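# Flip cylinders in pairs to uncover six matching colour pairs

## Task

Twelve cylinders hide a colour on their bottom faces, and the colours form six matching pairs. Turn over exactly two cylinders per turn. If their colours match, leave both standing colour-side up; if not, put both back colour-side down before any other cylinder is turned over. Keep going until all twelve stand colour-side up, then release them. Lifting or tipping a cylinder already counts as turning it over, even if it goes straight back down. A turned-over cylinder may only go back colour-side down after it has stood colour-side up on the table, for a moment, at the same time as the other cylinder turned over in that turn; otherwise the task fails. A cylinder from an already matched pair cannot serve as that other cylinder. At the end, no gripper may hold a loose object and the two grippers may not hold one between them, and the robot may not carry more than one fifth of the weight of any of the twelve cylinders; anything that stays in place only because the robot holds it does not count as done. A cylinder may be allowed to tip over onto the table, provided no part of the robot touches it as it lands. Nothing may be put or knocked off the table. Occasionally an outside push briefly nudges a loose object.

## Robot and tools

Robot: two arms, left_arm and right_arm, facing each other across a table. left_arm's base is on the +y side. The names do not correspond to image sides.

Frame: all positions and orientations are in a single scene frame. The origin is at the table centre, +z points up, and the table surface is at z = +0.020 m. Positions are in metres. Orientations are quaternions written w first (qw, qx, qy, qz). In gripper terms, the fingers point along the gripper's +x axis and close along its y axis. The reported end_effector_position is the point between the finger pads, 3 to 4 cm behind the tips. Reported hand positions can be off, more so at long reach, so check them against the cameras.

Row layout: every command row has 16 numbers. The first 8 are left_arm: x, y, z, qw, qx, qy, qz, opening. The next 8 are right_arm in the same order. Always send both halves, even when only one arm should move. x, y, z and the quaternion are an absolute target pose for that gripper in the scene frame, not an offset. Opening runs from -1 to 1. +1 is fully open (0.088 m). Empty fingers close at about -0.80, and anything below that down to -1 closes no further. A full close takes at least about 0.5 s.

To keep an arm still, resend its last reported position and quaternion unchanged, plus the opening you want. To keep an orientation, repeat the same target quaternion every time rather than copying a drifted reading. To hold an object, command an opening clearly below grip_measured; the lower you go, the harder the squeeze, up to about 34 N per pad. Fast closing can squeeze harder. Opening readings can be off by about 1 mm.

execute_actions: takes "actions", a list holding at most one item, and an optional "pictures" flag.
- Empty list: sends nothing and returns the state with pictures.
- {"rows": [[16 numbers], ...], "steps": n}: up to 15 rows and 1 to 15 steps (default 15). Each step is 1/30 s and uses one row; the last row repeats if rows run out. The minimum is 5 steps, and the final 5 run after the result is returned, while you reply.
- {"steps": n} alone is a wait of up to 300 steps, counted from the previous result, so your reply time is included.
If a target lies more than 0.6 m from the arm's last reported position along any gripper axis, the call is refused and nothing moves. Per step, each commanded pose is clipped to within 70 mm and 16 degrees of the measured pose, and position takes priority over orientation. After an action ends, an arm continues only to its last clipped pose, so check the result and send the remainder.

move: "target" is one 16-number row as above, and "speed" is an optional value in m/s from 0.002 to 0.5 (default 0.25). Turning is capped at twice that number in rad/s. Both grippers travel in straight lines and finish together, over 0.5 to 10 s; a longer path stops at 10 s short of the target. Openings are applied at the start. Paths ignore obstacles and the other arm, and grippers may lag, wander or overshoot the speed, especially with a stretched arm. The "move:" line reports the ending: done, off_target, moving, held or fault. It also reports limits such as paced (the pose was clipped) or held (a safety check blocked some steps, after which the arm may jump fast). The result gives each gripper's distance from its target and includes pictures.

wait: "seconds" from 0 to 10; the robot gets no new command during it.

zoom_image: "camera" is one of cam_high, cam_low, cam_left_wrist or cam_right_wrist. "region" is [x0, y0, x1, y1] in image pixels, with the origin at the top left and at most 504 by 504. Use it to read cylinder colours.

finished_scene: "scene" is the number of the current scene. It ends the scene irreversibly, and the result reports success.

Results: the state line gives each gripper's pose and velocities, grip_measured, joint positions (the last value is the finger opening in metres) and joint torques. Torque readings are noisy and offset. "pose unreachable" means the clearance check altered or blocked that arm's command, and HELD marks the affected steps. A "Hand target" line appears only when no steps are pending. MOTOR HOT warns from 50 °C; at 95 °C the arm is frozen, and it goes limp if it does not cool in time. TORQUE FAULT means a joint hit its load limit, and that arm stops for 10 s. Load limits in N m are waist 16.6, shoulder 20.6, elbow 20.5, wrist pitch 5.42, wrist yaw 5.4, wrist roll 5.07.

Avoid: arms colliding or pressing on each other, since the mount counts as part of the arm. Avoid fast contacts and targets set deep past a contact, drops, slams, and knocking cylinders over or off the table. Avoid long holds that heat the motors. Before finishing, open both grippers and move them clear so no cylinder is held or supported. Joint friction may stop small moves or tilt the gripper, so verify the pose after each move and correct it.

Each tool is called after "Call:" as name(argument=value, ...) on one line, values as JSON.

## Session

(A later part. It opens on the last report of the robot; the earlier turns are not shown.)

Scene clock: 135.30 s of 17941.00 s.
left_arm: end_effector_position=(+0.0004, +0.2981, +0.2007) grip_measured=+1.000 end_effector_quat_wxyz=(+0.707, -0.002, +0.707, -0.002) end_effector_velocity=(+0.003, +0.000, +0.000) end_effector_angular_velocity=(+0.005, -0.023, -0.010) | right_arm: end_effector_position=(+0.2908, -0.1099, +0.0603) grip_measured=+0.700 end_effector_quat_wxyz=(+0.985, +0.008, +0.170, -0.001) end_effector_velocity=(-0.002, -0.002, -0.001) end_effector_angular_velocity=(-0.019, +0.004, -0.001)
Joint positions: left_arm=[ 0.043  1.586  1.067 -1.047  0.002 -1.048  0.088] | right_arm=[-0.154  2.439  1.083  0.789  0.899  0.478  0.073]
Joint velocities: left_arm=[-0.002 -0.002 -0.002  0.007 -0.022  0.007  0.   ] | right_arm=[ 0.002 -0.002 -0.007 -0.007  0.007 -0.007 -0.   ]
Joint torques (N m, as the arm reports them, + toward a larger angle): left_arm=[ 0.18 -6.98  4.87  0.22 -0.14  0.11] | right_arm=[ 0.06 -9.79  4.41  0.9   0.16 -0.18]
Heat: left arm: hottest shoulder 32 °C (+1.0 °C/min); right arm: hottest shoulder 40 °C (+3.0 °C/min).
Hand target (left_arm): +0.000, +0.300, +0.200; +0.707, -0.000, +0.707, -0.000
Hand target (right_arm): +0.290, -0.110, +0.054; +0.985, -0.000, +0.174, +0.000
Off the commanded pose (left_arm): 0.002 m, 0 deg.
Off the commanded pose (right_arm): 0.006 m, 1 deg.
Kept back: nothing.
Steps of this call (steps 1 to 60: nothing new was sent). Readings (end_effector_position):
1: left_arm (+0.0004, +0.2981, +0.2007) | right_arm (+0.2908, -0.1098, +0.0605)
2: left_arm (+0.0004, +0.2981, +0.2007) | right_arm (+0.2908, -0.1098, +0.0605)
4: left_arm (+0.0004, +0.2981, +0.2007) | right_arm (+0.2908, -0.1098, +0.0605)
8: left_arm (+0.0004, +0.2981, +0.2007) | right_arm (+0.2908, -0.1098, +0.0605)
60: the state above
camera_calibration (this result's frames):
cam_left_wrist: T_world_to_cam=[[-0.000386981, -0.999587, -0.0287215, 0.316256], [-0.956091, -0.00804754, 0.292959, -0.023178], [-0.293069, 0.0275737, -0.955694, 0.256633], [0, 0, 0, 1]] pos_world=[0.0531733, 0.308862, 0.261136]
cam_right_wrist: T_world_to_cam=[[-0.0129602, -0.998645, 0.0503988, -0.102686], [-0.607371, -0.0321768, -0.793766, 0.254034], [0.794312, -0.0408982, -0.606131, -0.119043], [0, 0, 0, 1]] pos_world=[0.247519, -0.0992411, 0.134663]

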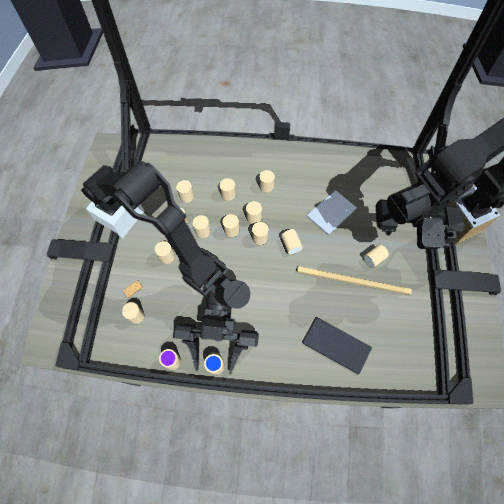

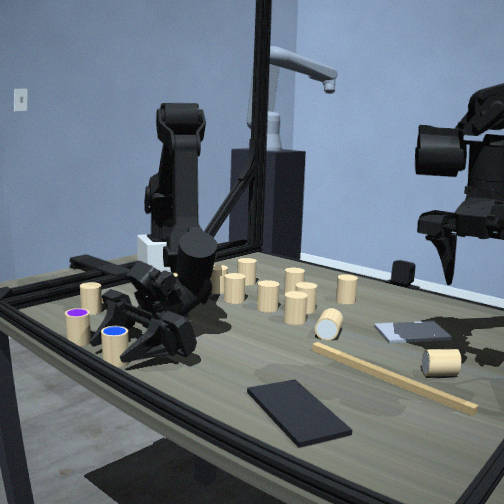

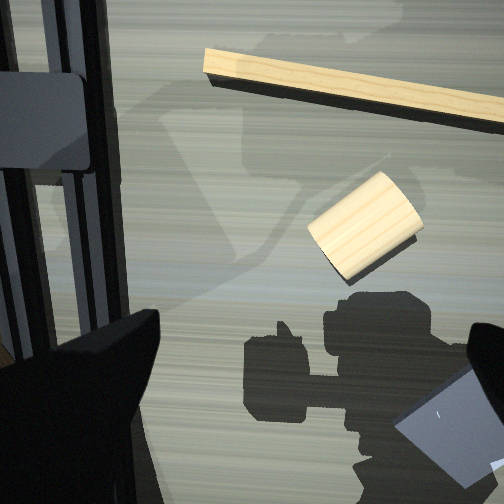

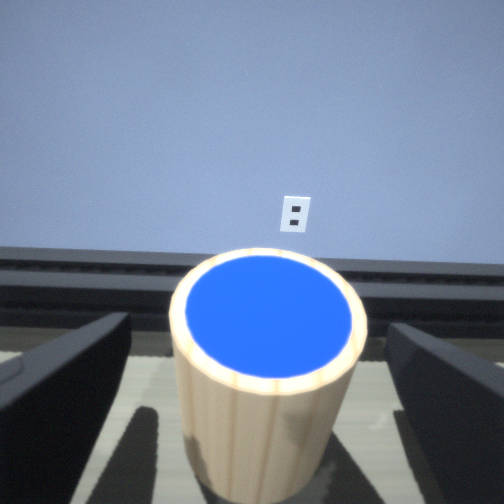

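Call:
move(target=[0,0.3,0.2,0.707,0,0.707,0,1,0.29,-0.11,0.056,0.985,0,0.174,0,-0.3])

Call:
move(target=[0,0.3,0.2,0.707,0,0.707,0,1,0.28,-0.118,0.10,0.94,0,0.342,0,-0.3])

Call:
move(target=[0,0.3,0.2,0.707,0,0.707,0,1,0.24,-0.118,0.075,0.574,0,0.819,0,-0.3], speed=0.35)

Call:
move(target=[0,0.3,0.2,0.707,0,0.707,0,1,0.24,-0.118,0.052,0.574,0,0.819,0,-0.3], speed=0.08)

Call:
move(target=[0,0.3,0.2,0.707,0,0.707,0,1,0.24,-0.118,0.052,0.574,0,0.819,0,0.7])

Call:
move(target=[0,0.3,0.2,0.707,0,0.707,0,1,0.225,-0.118,0.08,0.819,0,0.574,0,0.7], speed=0.35)

Call:
move(target=[0,0.3,0.2,0.707,0,0.707,0,1,0.212,-0.119,0.048,0.94,0,0.342,0,0.7])

Call:
move(target=[0,0.3,0.2,0.707,0,0.707,0,1,0.212,-0.119,0.048,0.94,0,0.342,0,-0.3])

Call:
move(target=[0,0.3,0.2,0.707,0,0.707,0,1,0.18,-0.11,0.12,0.866,0,0.5,0,-0.3], speed=0.35)

Call:
move(target=[0,0.3,0.2,0.707,0,0.707,0,1,0.08,-0.08,0.09,0.423,0,0.906,0,-0.3], speed=0.35)

Call:
move(target=[0,0.3,0.2,0.707,0,0.707,0,1,0.08,-0.08,0.056,0.423,0,0.906,0,-0.3], speed=0.1)

Call:
move(target=[0,0.3,0.2,0.707,0,0.707,0,1,0.08,-0.08,0.056,0.423,0,0.906,0,0.7])

Call:
move(target=[0,0.3,0.2,0.707,0,0.707,0,1,0.1,-0.09,0.14,0.5,0,0.866,0,0.7])

Call:
move(target=[0,0.3,0.2,0.707,0,0.707,0,1,0.27,-0.21,0.12,0.966,0,0.259,0,0.7], speed=0.35)

Call:
move(target=[0,0.3,0.2,0.707,0,0.707,0,1,0.293,-0.213,0.054,0.966,0,0.259,0,0.7], speed=0.15)

Scene clock: 136.97 s of 17941.00 s.
left_arm: end_effector_position=(+0.0004, +0.2981, +0.2007) grip_measured=+1.000 end_effector_quat_wxyz=(+0.707, -0.001, +0.707, -0.001) end_effector_velocity=(+0.002, -0.001, +0.001) end_effector_angular_velocity=(+0.000, -0.025, +0.000) | right_arm: end_effector_position=(+0.2907, -0.1101, +0.0598) grip_measured=+0.019 end_effector_quat_wxyz=(+0.985, +0.006, +0.170, -0.001) end_effector_velocity=(+0.000, -0.001, -0.001) end_effector_angular_velocity=(-0.011, +0.007, +0.006)
Joint positions: left_arm=[ 0.043  1.586  1.067 -1.047  0.002 -1.048  0.088] | right_arm=[-0.154  2.439  1.084  0.786  0.899  0.478  0.04 ]
Joint velocities: left_arm=[-0.007 -0.002  0.002  0.007 -0.022 -0.007 -0.   ] | right_arm=[-0.002 -0.002 -0.002 -0.007 -0.007 -0.007 -0.   ]
Joint torques (N m, as the arm reports them, + toward a larger angle): left_arm=[ 0.02 -6.63  4.79  0.27 -0.13  0.03] | right_arm=[  0.06 -10.65   4.27   0.8    0.15  -0.17]
Heat: left arm: hottest shoulder 32 °C (+1.0 °C/min); right arm: hottest shoulder 40 °C (+3.0 °C/min).
Hand target (left_arm): -0.000, +0.300, +0.200; +0.707, +0.000, +0.707, +0.000
Hand target (right_arm): +0.290, -0.110, +0.056; +0.985, +0.000, +0.174, +0.000
Off the commanded pose (left_arm): 0.002 m, 0 deg.
Off the commanded pose (right_arm): 0.004 m, 1 deg.
Kept back: nothing.
move: done
camera_calibration (this result's frames):
cam_left_wrist: T_world_to_cam=[[-0.000392481, -0.999578, -0.0290519, 0.316391], [-0.956035, -0.00814441, 0.293138, -0.0232241], [-0.293251, 0.0278896, -0.955629, 0.256511], [0, 0, 0, 1]] pos_world=[0.0531433, 0.308914, 0.261129]
cam_right_wrist: T_world_to_cam=[[-0.0132022, -0.998504, 0.0530644, -0.102954], [-0.608594, -0.034083, -0.792749, 0.253678], [0.793372, -0.0427607, -0.607234, -0.11912], [0, 0, 0, 1]] pos_world=[0.247534, -0.0992476, 0.134232]

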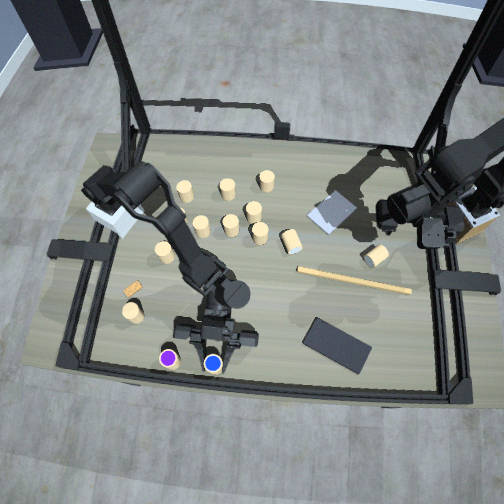

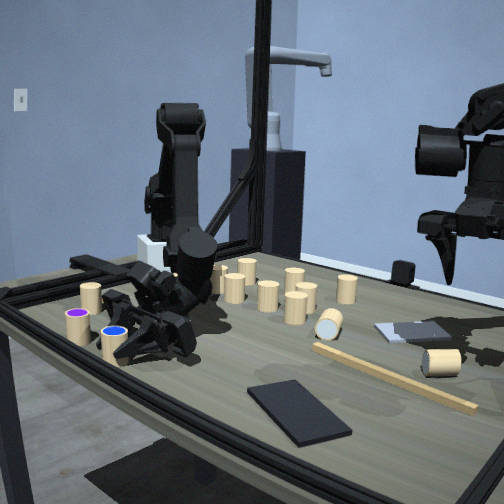

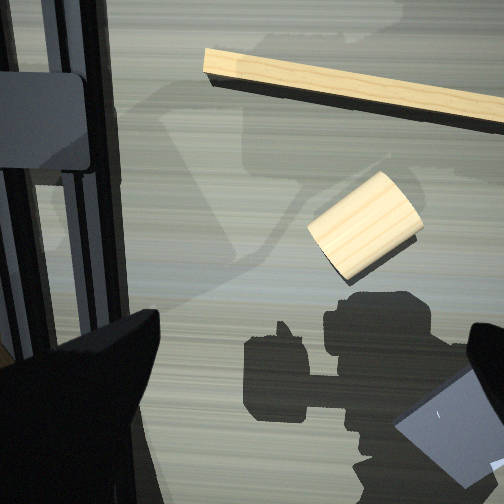

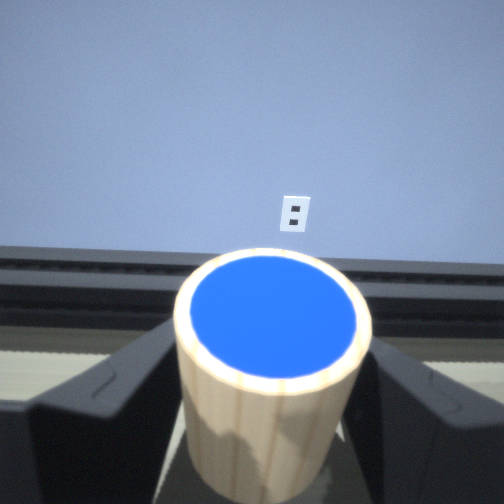

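Scene clock: 138.23 s of 17941.00 s.
left_arm: end_effector_position=(+0.0004, +0.2981, +0.2007) grip_measured=+1.000 end_effector_quat_wxyz=(+0.707, -0.001, +0.707, -0.001) end_effector_velocity=(-0.002, +0.005, -0.000) end_effector_angular_velocity=(+0.023, +0.005, +0.005) | right_arm: end_effector_position=(+0.2768, -0.1202, +0.0913) grip_measured=+0.019 end_effector_quat_wxyz=(+0.938, -0.011, +0.346, +0.001) end_effector_velocity=(+0.002, -0.001, +0.004) end_effector_angular_velocity=(-0.001, +0.012, -0.008)
Joint positions: left_arm=[ 0.043  1.586  1.067 -1.047  0.002 -1.048  0.088] | right_arm=[-0.196  2.175  1.166  0.037  0.664  0.707  0.04 ]
Joint velocities: left_arm=[-0.002 -0.002 -0.002 -0.022 -0.007 -0.007 -0.   ] | right_arm=[-0.007 -0.007  0.017 -0.037 -0.007  0.007  0.   ]
Joint torques (N m, as the arm reports them, + toward a larger angle): left_arm=[ 0.12 -6.97  4.62  0.29 -0.11  0.09] | right_arm=[ -0.34 -13.18   6.5    0.68   0.23   0.18]
Heat: left arm: hottest shoulder 32 °C (+1.0 °C/min); right arm: hottest shoulder 41 °C (+4.1 °C/min).
Hand target (left_arm): +0.000, +0.300, +0.200; +0.707, -0.000, +0.707, +0.000
Hand target (right_arm): +0.280, -0.118, +0.100; +0.940, -0.000, +0.342, +0.002
Off the commanded pose (left_arm): 0.002 m, 0 deg.
Off the commanded pose (right_arm): 0.010 m, 1 deg.
Kept back: nothing.
move: off_target (right_arm)
camera_calibration (this result's frames):
cam_left_wrist: T_world_to_cam=[[-0.000392481, -0.999578, -0.0290519, 0.316391], [-0.956035, -0.00814441, 0.293138, -0.0232241], [-0.293251, 0.0278896, -0.955629, 0.256511], [0, 0, 0, 1]] pos_world=[0.0531433, 0.308914, 0.261129]
cam_right_wrist: T_world_to_cam=[[0.0245591, -0.996191, 0.0836714, -0.127881], [-0.850579, -0.0647993, -0.521839, 0.308377], [0.525273, -0.0583533, -0.848931, 0.00501479], [0, 0, 0, 1]] pos_world=[0.262806, -0.107118, 0.17588]

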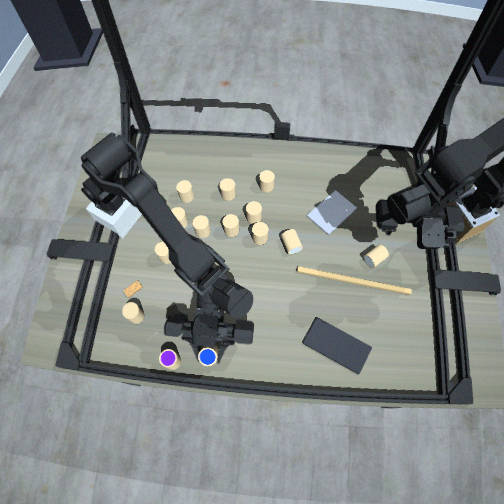

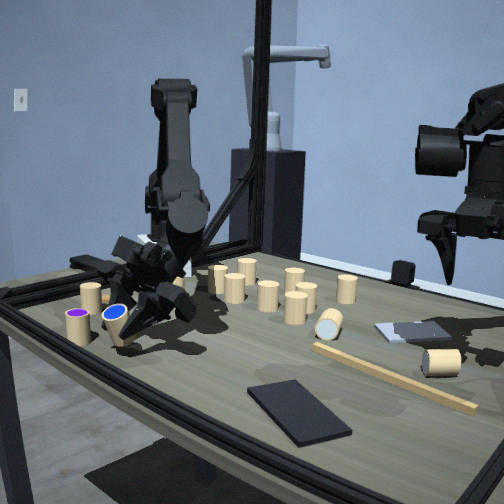

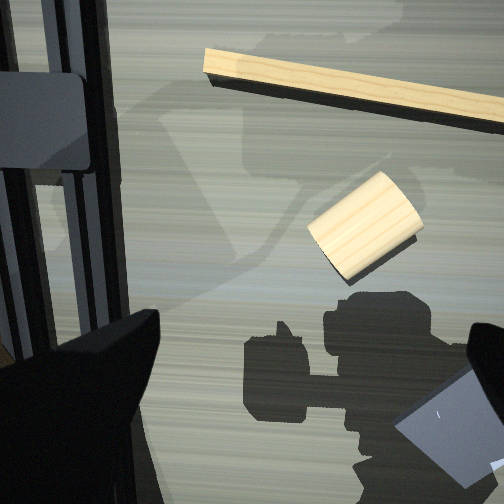

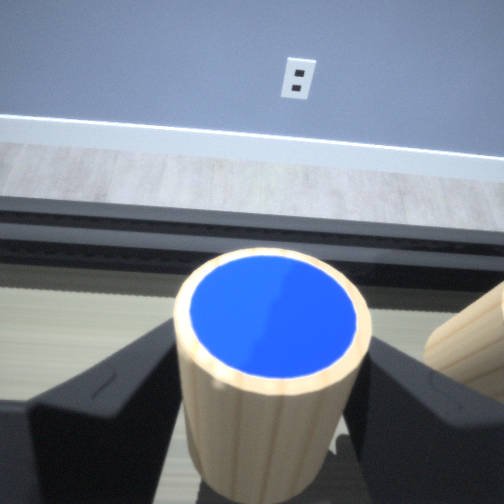

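Scene clock: 140.53 s of 17941.00 s.
left_arm: end_effector_position=(+0.0003, +0.2982, +0.2006) grip_measured=+1.000 end_effector_quat_wxyz=(+0.707, -0.001, +0.707, -0.001) end_effector_velocity=(-0.001, -0.000, -0.001) end_effector_angular_velocity=(+0.002, -0.008, -0.015) | right_arm: end_effector_position=(+0.2400, -0.1168, +0.0800) grip_measured=+0.019 end_effector_quat_wxyz=(+0.579, +0.003, +0.816, +0.006) end_effector_velocity=(-0.002, +0.004, +0.006) end_effector_angular_velocity=(+0.018, +0.019, +0.018)
Joint positions: left_arm=[ 0.043  1.586  1.066 -1.047  0.002 -1.048  0.088] | right_arm=[-0.412  2.6    2.155 -1.374 -0.23   0.689  0.04 ]
Joint velocities: left_arm=[-0.007 -0.002 -0.007  0.007 -0.007  0.007 -0.   ] | right_arm=[ 0.002  0.012  0.042 -0.037 -0.022 -0.022 -0.   ]
Joint torques (N m, as the arm reports them, + toward a larger angle): left_arm=[ 0.1  -6.73  4.99  0.3  -0.11 -0.01] | right_arm=[ -0.28 -11.94   6.57  -0.55  -0.25  -0.23]
Heat: left arm: hottest shoulder 32 °C (+1.0 °C/min); right arm: hottest shoulder 41 °C (+4.0 °C/min).
Hand target (left_arm): -0.000, +0.300, +0.200; +0.707, +0.000, +0.707, +0.000
Hand target (right_arm): +0.240, -0.117, +0.075; +0.574, +0.001, +0.819, +0.005
Off the commanded pose (left_arm): 0.002 m, 0 deg.
Off the commanded pose (right_arm): 0.005 m, 1 deg.
Kept back: nothing.
move: done
camera_calibration (this result's frames):
cam_left_wrist: T_world_to_cam=[[-0.000398045, -0.999568, -0.0293822, 0.316547], [-0.95598, -0.00824134, 0.293317, -0.0232556], [-0.293433, 0.0282055, -0.955564, 0.256297], [0, 0, 0, 1]] pos_world=[0.0531, 0.308989, 0.26103]
cam_right_wrist: T_world_to_cam=[[0.0668494, -0.997751, -0.00497147, -0.12582], [-0.795586, -0.0563099, 0.603219, 0.169189], [-0.602142, -0.0363696, -0.79756, 0.283967], [0, 0, 0, 1]] pos_world=[0.314004, -0.105682, 0.123797]

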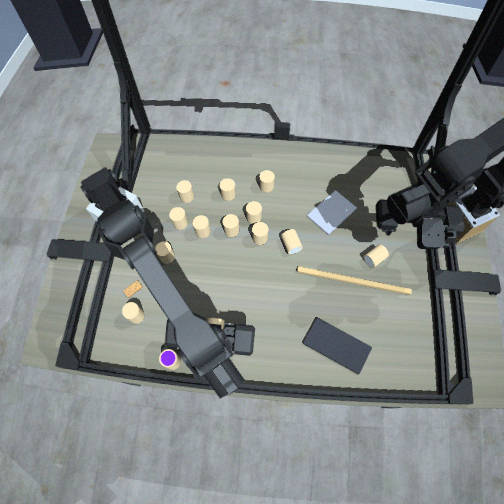

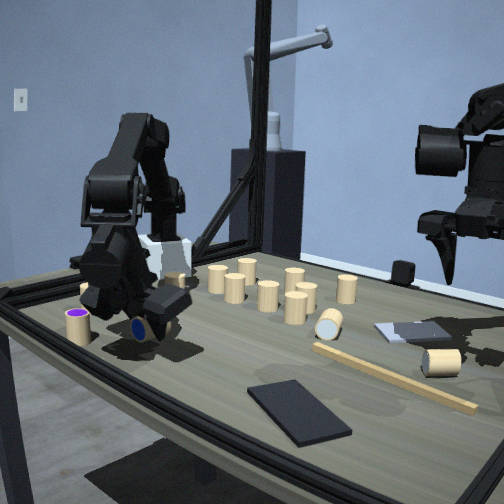

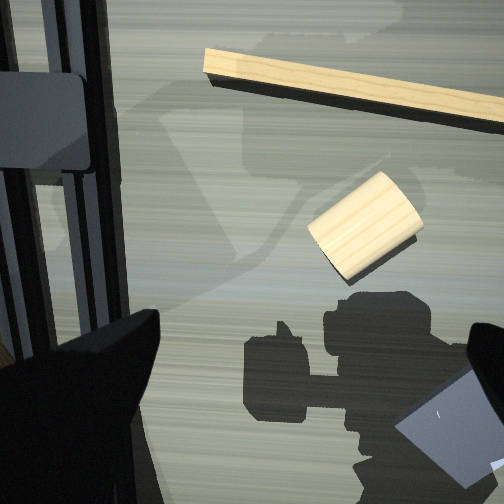

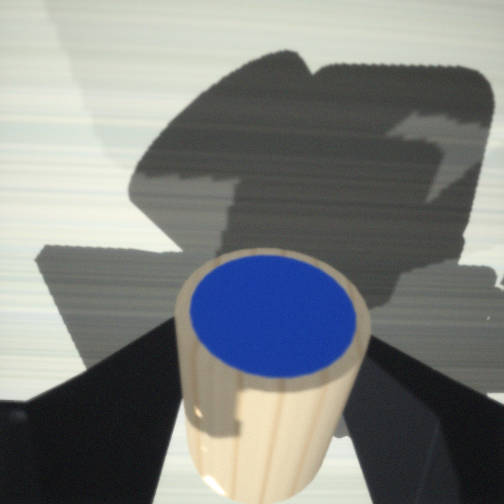

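Scene clock: 141.30 s of 17941.00 s.
left_arm: end_effector_position=(+0.0003, +0.2982, +0.2006) grip_measured=+1.000 end_effector_quat_wxyz=(+0.707, -0.001, +0.707, -0.001) end_effector_velocity=(+0.001, -0.001, +0.000) end_effector_angular_velocity=(-0.003, -0.010, -0.010) | right_arm: end_effector_position=(+0.2418, -0.1152, +0.0628) grip_measured=+0.021 end_effector_quat_wxyz=(+0.580, +0.004, +0.815, +0.007) end_effector_velocity=(+0.002, +0.001, +0.002) end_effector_angular_velocity=(+0.016, -0.005, +0.003)
Joint positions: left_arm=[ 0.043  1.586  1.066 -1.047  0.002 -1.048  0.088] | right_arm=[-0.412  2.63   2.143 -1.329 -0.23   0.689  0.04 ]
Joint velocities: left_arm=[-0.002 -0.002 -0.002  0.007 -0.007  0.007 -0.   ] | right_arm=[-0.002 -0.007 -0.002  0.007 -0.007 -0.007 -0.   ]
Joint torques (N m, as the arm reports them, + toward a larger angle): left_arm=[ 0.18 -6.91  4.83  0.28 -0.16  0.02] | right_arm=[ -0.14 -11.52   4.27   0.09  -0.09   0.03]
Heat: left arm: hottest shoulder 32 °C (+1.0 °C/min); right arm: hottest shoulder 41 °C (+4.0 °C/min).
Hand target (left_arm): +0.000, +0.300, +0.200; +0.707, -0.000, +0.707, +0.000
Hand target (right_arm): +0.240, -0.118, +0.052; +0.574, +0.000, +0.819, +0.000
Off the commanded pose (left_arm): 0.002 m, 0 deg.
Off the commanded pose (right_arm): 0.011 m, 1 deg.
Kept back: nothing.
move: off_target (right_arm)
camera_calibration (this result's frames):
cam_left_wrist: T_world_to_cam=[[-0.000398045, -0.999568, -0.0293822, 0.316547], [-0.95598, -0.00824134, 0.293317, -0.0232556], [-0.293433, 0.0282055, -0.955564, 0.256297], [0, 0, 0, 1]] pos_world=[0.0531, 0.308989, 0.26103]
cam_right_wrist: T_world_to_cam=[[0.0668669, -0.997735, -0.00729574, -0.124305], [-0.797309, -0.0578278, 0.600795, 0.181482], [-0.599856, -0.0343563, -0.79937, 0.271171], [0, 0, 0, 1]] pos_world=[0.315673, -0.104212, 0.106825]

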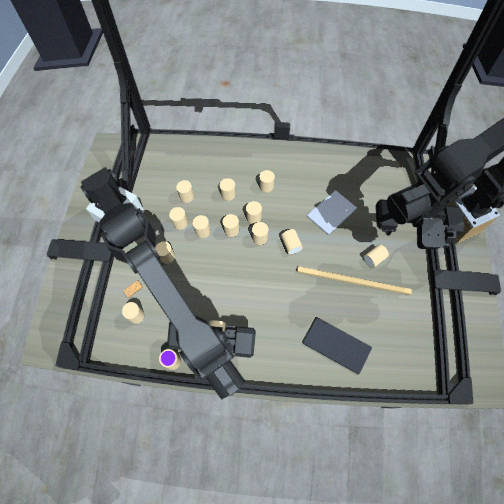

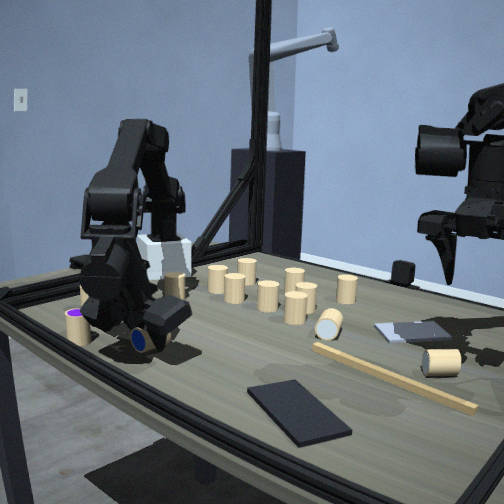

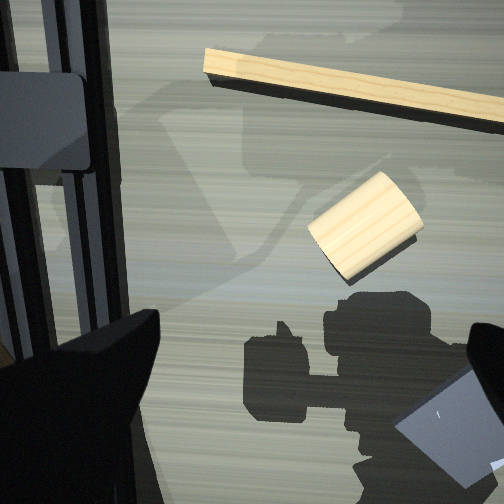

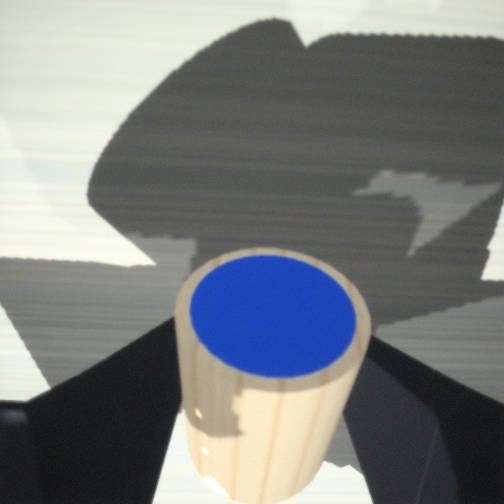

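Scene clock: 142.03 s of 17941.00 s.
left_arm: end_effector_position=(+0.0003, +0.2982, +0.2006) grip_measured=+1.000 end_effector_quat_wxyz=(+0.707, -0.001, +0.707, -0.001) end_effector_velocity=(+0.002, +0.002, +0.001) end_effector_angular_velocity=(+0.013, -0.018, -0.010) | right_arm: end_effector_position=(+0.2420, -0.1150, +0.0615) grip_measured=+0.698 end_effector_quat_wxyz=(+0.580, +0.004, +0.815, +0.007) end_effector_velocity=(-0.004, -0.003, +0.002) end_effector_angular_velocity=(-0.002, +0.021, +0.017)
Joint positions: left_arm=[ 0.043  1.586  1.066 -1.047  0.002 -1.048  0.088] | right_arm=[-0.412  2.632  2.143 -1.326 -0.23   0.689  0.073]
Joint velocities: left_arm=[-0.002 -0.002  0.002 -0.007 -0.022  0.007  0.   ] | right_arm=[-0.002 -0.002 -0.002 -0.022 -0.007 -0.022  0.001]
Joint torques (N m, as the arm reports them, + toward a larger angle): left_arm=[-0.12 -6.83  4.73  0.3  -0.1  -0.01] | right_arm=[ -0.15 -11.68   4.54  -0.12  -0.08   0.02]
Heat: left arm: hottest shoulder 32 °C (+1.0 °C/min); right arm: hottest shoulder 41 °C (+4.1 °C/min).
Hand target (left_arm): +0.000, +0.300, +0.200; +0.707, -0.000, +0.707, +0.000
Hand target (right_arm): +0.240, -0.118, +0.052; +0.574, -0.000, +0.819, +0.000
Off the commanded pose (left_arm): 0.002 m, 0 deg.
Off the commanded pose (right_arm): 0.010 m, 1 deg.
Kept back: nothing.
move: off_target (right_arm)
camera_calibration (this result's frames):
cam_left_wrist: T_world_to_cam=[[-0.000398045, -0.999568, -0.0293822, 0.316547], [-0.95598, -0.00824134, 0.293317, -0.0232556], [-0.293433, 0.0282055, -0.955564, 0.256297], [0, 0, 0, 1]] pos_world=[0.0531, 0.308989, 0.26103]
cam_right_wrist: T_world_to_cam=[[0.066869, -0.997733, -0.00752816, -0.124143], [-0.797481, -0.0579793, 0.600552, 0.18246], [-0.599627, -0.0341548, -0.79955, 0.270243], [0, 0, 0, 1]] pos_world=[0.315854, -0.104052, 0.105561]

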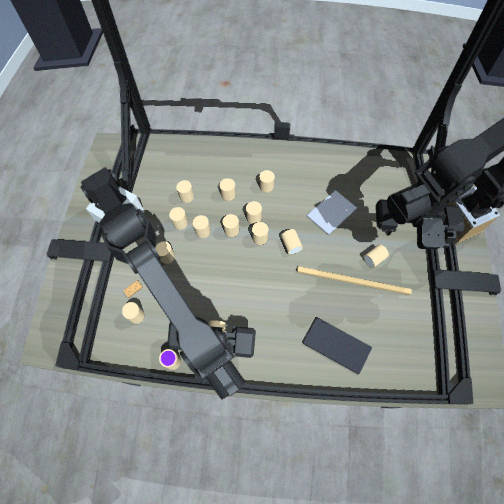

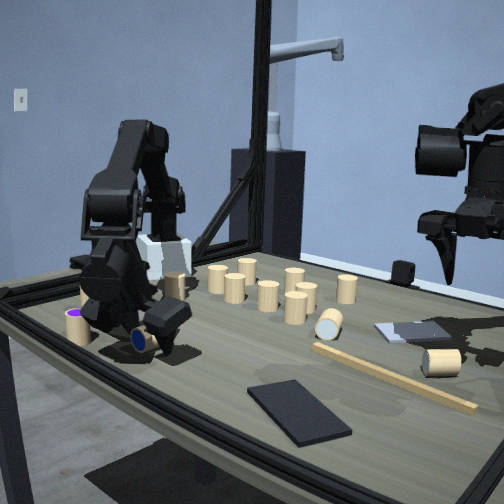

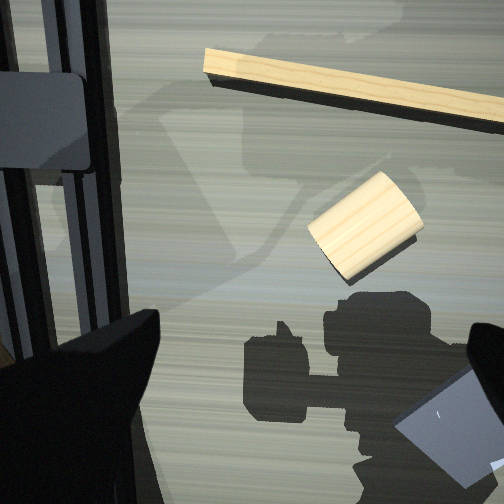

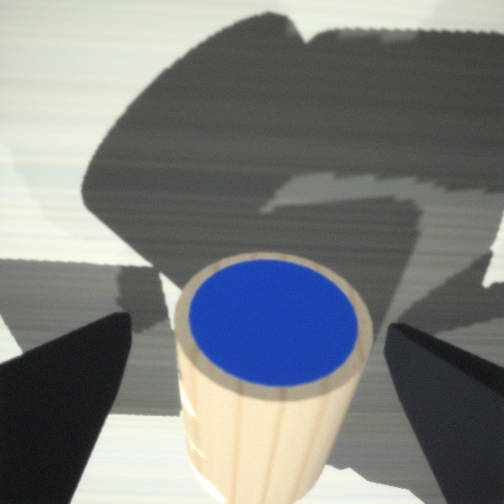

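Scene clock: 143.60 s of 17941.00 s.
left_arm: end_effector_position=(+0.0004, +0.2982, +0.2007) grip_measured=+1.000 end_effector_quat_wxyz=(+0.707, -0.001, +0.707, -0.001) end_effector_velocity=(+0.001, +0.003, -0.000) end_effector_angular_velocity=(+0.017, -0.015, -0.010) | right_arm: end_effector_position=(+0.2264, -0.1183, +0.0769) grip_measured=+0.700 end_effector_quat_wxyz=(+0.817, -0.005, +0.576, -0.003) end_effector_velocity=(-0.001, -0.001, +0.002) end_effector_angular_velocity=(-0.006, -0.010, +0.022)
Joint positions: left_arm=[ 0.043  1.586  1.066 -1.047  0.002 -1.048  0.088] | right_arm=[-0.219  2.185  1.386 -0.566  0.276  0.883  0.073]
Joint velocities: left_arm=[-0.002 -0.002 -0.002 -0.007 -0.022  0.007 -0.   ] | right_arm=[ 0.002 -0.012 -0.012  0.007  0.007 -0.022 -0.   ]
Joint torques (N m, as the arm reports them, + toward a larger angle): left_arm=[ 0.21 -6.83  4.46  0.28 -0.16 -0.01] | right_arm=[  0.29 -13.43   4.12   0.58   0.24   0.19]
Heat: left arm: hottest shoulder 32 °C (+0.0 °C/min); right arm: hottest shoulder 42 °C (+5.0 °C/min).
Hand target (left_arm): +0.000, +0.300, +0.200; +0.707, -0.000, +0.707, -0.000
Hand target (right_arm): +0.225, -0.119, +0.080; +0.819, -0.002, +0.573, -0.002
Off the commanded pose (left_arm): 0.002 m, 0 deg.
Off the commanded pose (right_arm): 0.003 m, 1 deg.
Kept back: nothing.
move: done
camera_calibration (this result's frames):
cam_left_wrist: T_world_to_cam=[[-0.000392481, -0.999578, -0.0290519, 0.316478], [-0.956035, -0.00814441, 0.293138, -0.0232719], [-0.293251, 0.0278896, -0.955629, 0.256496], [0, 0, 0, 1]] pos_world=[0.053093, 0.309002, 0.261131]
cam_right_wrist: T_world_to_cam=[[0.0466666, -0.997122, 0.0597566, -0.126818], [-0.9984, -0.0484708, -0.0291059, 0.255601], [0.0319185, -0.0583028, -0.997789, 0.142452], [0, 0, 0, 1]] pos_world=[0.256563, -0.105758, 0.157154]

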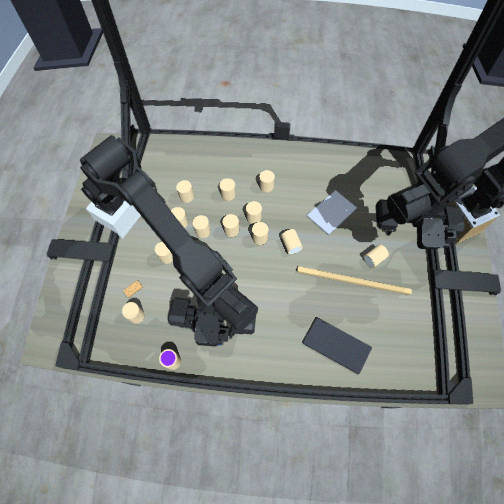

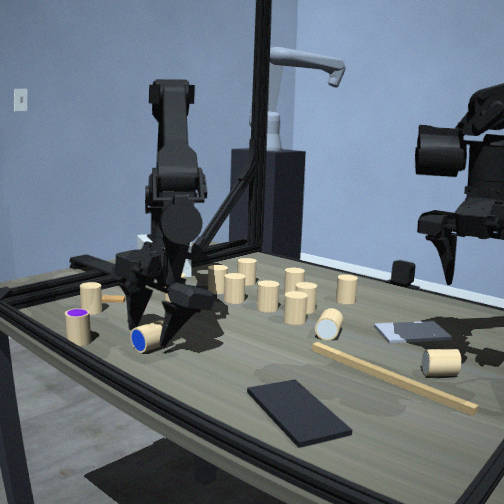

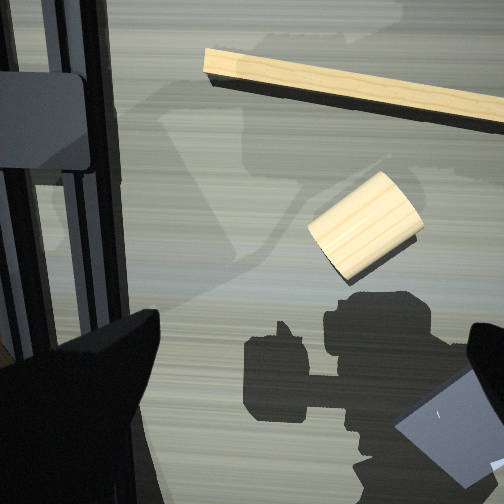

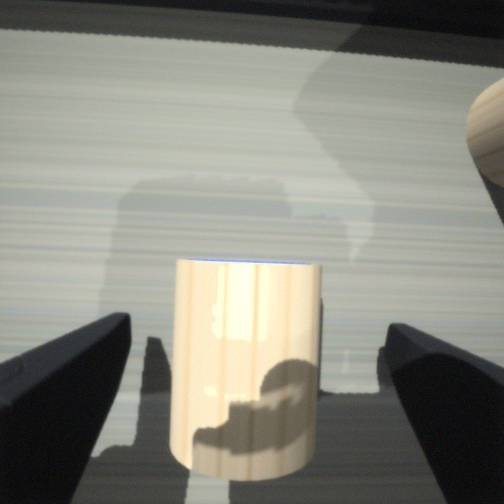

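Scene clock: 145.20 s of 17941.00 s.
left_arm: end_effector_position=(+0.0004, +0.2982, +0.2007) grip_measured=+1.000 end_effector_quat_wxyz=(+0.707, -0.001, +0.707, -0.001) end_effector_velocity=(-0.002, +0.004, +0.001) end_effector_angular_velocity=(+0.018, +0.002, +0.020) | right_arm: end_effector_position=(+0.2149, -0.1160, +0.0555) grip_measured=+0.700 end_effector_quat_wxyz=(+0.941, +0.010, +0.339, -0.001) end_effector_velocity=(-0.004, -0.004, -0.005) end_effector_angular_velocity=(-0.022, +0.016, +0.011)
Joint positions: left_arm=[ 0.043  1.586  1.066 -1.047  0.002 -1.048  0.088] | right_arm=[-0.048  2.209  1.021  0.136  0.747  0.896  0.073]
Joint velocities: left_arm=[-0.002 -0.002  0.002 -0.022 -0.007 -0.022 -0.   ] | right_arm=[ 0.002  0.002 -0.012 -0.007 -0.007 -0.007  0.   ]
Joint torques (N m, as the arm reports them, + toward a larger angle): left_arm=[ 0.21 -6.71  4.88  0.28 -0.15  0.08] | right_arm=[ 0.24 -8.88  3.14  0.91  0.45 -0.22]
Heat: left arm: hottest shoulder 32 °C (+0.0 °C/min); right arm: hottest shoulder 42 °C (+5.1 °C/min).
Hand target (left_arm): +0.000, +0.300, +0.200; +0.707, -0.000, +0.707, +0.000
Hand target (right_arm): +0.212, -0.120, +0.049; +0.940, -0.001, +0.341, -0.002
Off the commanded pose (left_arm): 0.002 m, 0 deg.
Off the commanded pose (right_arm): 0.009 m, 1 deg.
Kept back: nothing.
move: off_target (right_arm)
camera_calibration (this result's frames):
cam_left_wrist: T_world_to_cam=[[-0.000392481, -0.999578, -0.0290519, 0.316478], [-0.956035, -0.00814441, 0.293138, -0.0232719], [-0.293251, 0.0278896, -0.955629, 0.256496], [0, 0, 0, 1]] pos_world=[0.053093, 0.309002, 0.261131]
cam_right_wrist: T_world_to_cam=[[0.00580721, -0.998946, 0.0455211, -0.113366], [-0.842536, -0.0294067, -0.537837, 0.240647], [0.538609, -0.0352298, -0.841819, 0.00677393], [0, 0, 0, 1]] pos_world=[0.199764, -0.105931, 0.140292]

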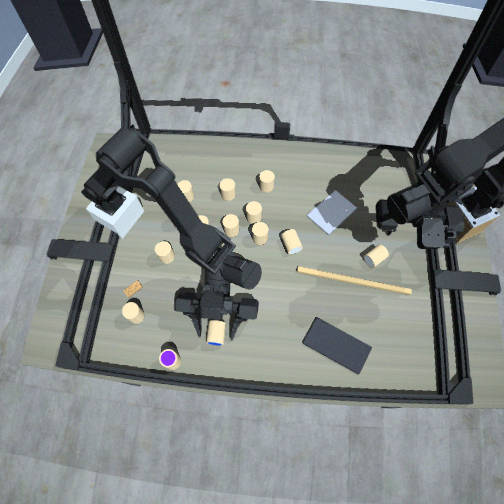

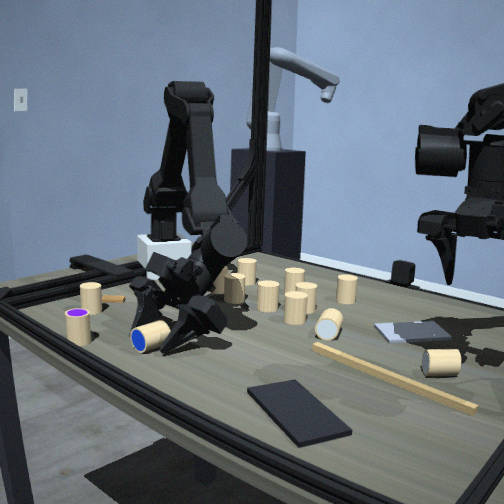

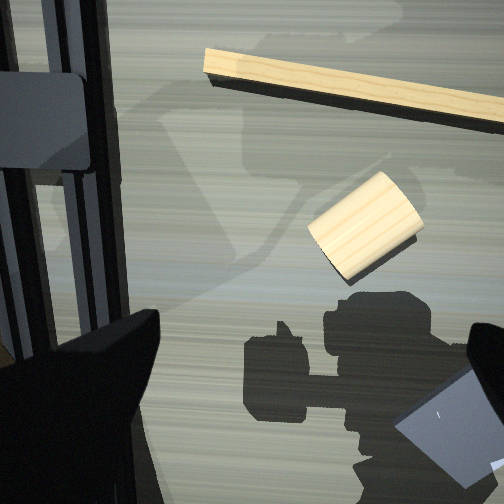

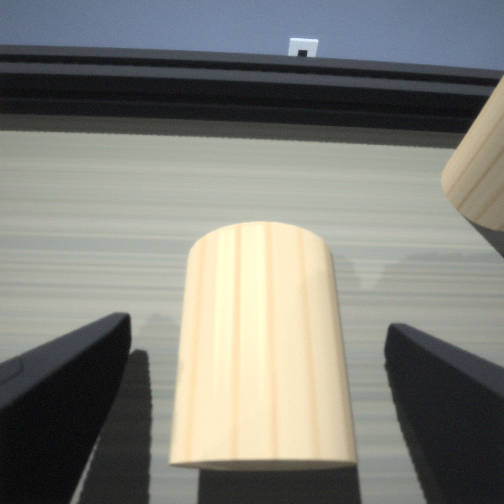

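Scene clock: 145.90 s of 17941.00 s.
left_arm: end_effector_position=(+0.0004, +0.2982, +0.2007) grip_measured=+1.000 end_effector_quat_wxyz=(+0.707, -0.001, +0.707, -0.001) end_effector_velocity=(-0.002, +0.002, +0.000) end_effector_angular_velocity=(+0.010, -0.003, +0.000) | right_arm: end_effector_position=(+0.2151, -0.1159, +0.0556) grip_measured=+0.023 end_effector_quat_wxyz=(+0.941, +0.011, +0.337, +0.000) end_effector_velocity=(+0.001, -0.003, -0.003) end_effector_angular_velocity=(-0.025, +0.011, +0.010)
Joint positions: left_arm=[ 0.043  1.586  1.066 -1.047  0.002 -1.048  0.088] | right_arm=[-0.048  2.209  1.018  0.145  0.748  0.893  0.04 ]
Joint velocities: left_arm=[-0.007 -0.002 -0.002 -0.007 -0.007 -0.007 -0.   ] | right_arm=[-0.007  0.002 -0.002 -0.007 -0.007 -0.022 -0.   ]
Joint torques (N m, as the arm reports them, + toward a larger angle): left_arm=[-0.1  -6.8   4.79  0.29 -0.12  0.1 ] | right_arm=[ 0.25 -8.84  3.19  0.91  0.33 -0.21]
Heat: left arm: hottest shoulder 32 °C (+0.0 °C/min); right arm: hottest shoulder 42 °C (+5.0 °C/min).
Hand target (left_arm): +0.000, +0.300, +0.200; +0.707, -0.000, +0.707, +0.000
Hand target (right_arm): +0.212, -0.119, +0.048; +0.940, -0.000, +0.342, -0.000
Off the commanded pose (left_arm): 0.002 m, 0 deg.
Off the commanded pose (right_arm): 0.009 m, 1 deg.
Kept back: nothing.
move: off_target (right_arm)
camera_calibration (this result's frames):
cam_left_wrist: T_world_to_cam=[[-0.000392481, -0.999578, -0.0290519, 0.316478], [-0.956035, -0.00814441, 0.293138, -0.0232719], [-0.293251, 0.0278896, -0.955629, 0.256496], [0, 0, 0, 1]] pos_world=[0.053093, 0.309002, 0.261131]
cam_right_wrist: T_world_to_cam=[[0.00698642, -0.999043, 0.0431871, -0.11333], [-0.84083, -0.0292454, -0.540508, 0.240628], [0.541254, -0.0325368, -0.84023, 0.00636249], [0, 0, 0, 1]] pos_world=[0.199675, -0.105977, 0.140302]

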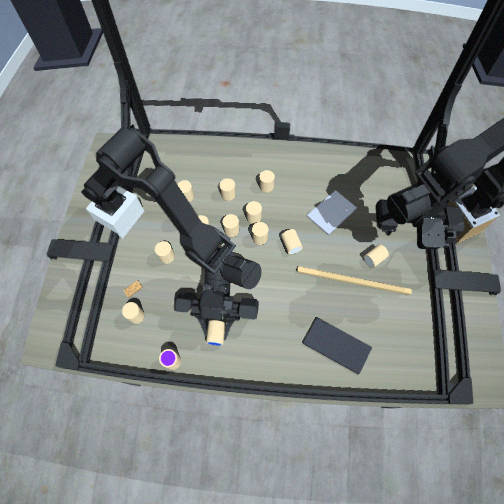

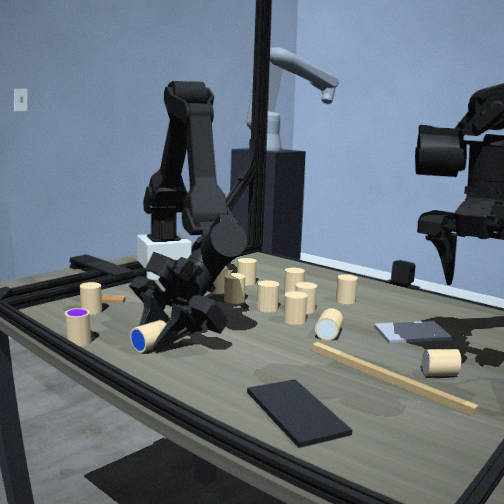

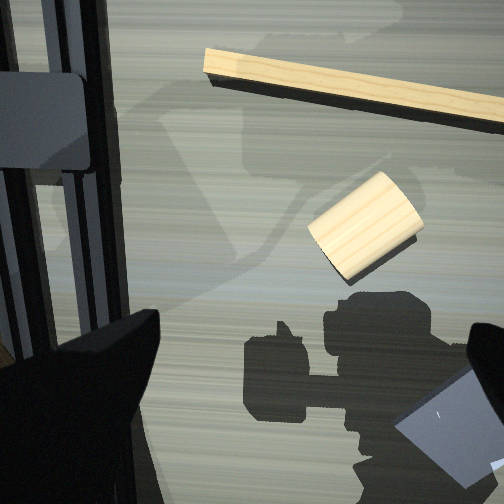

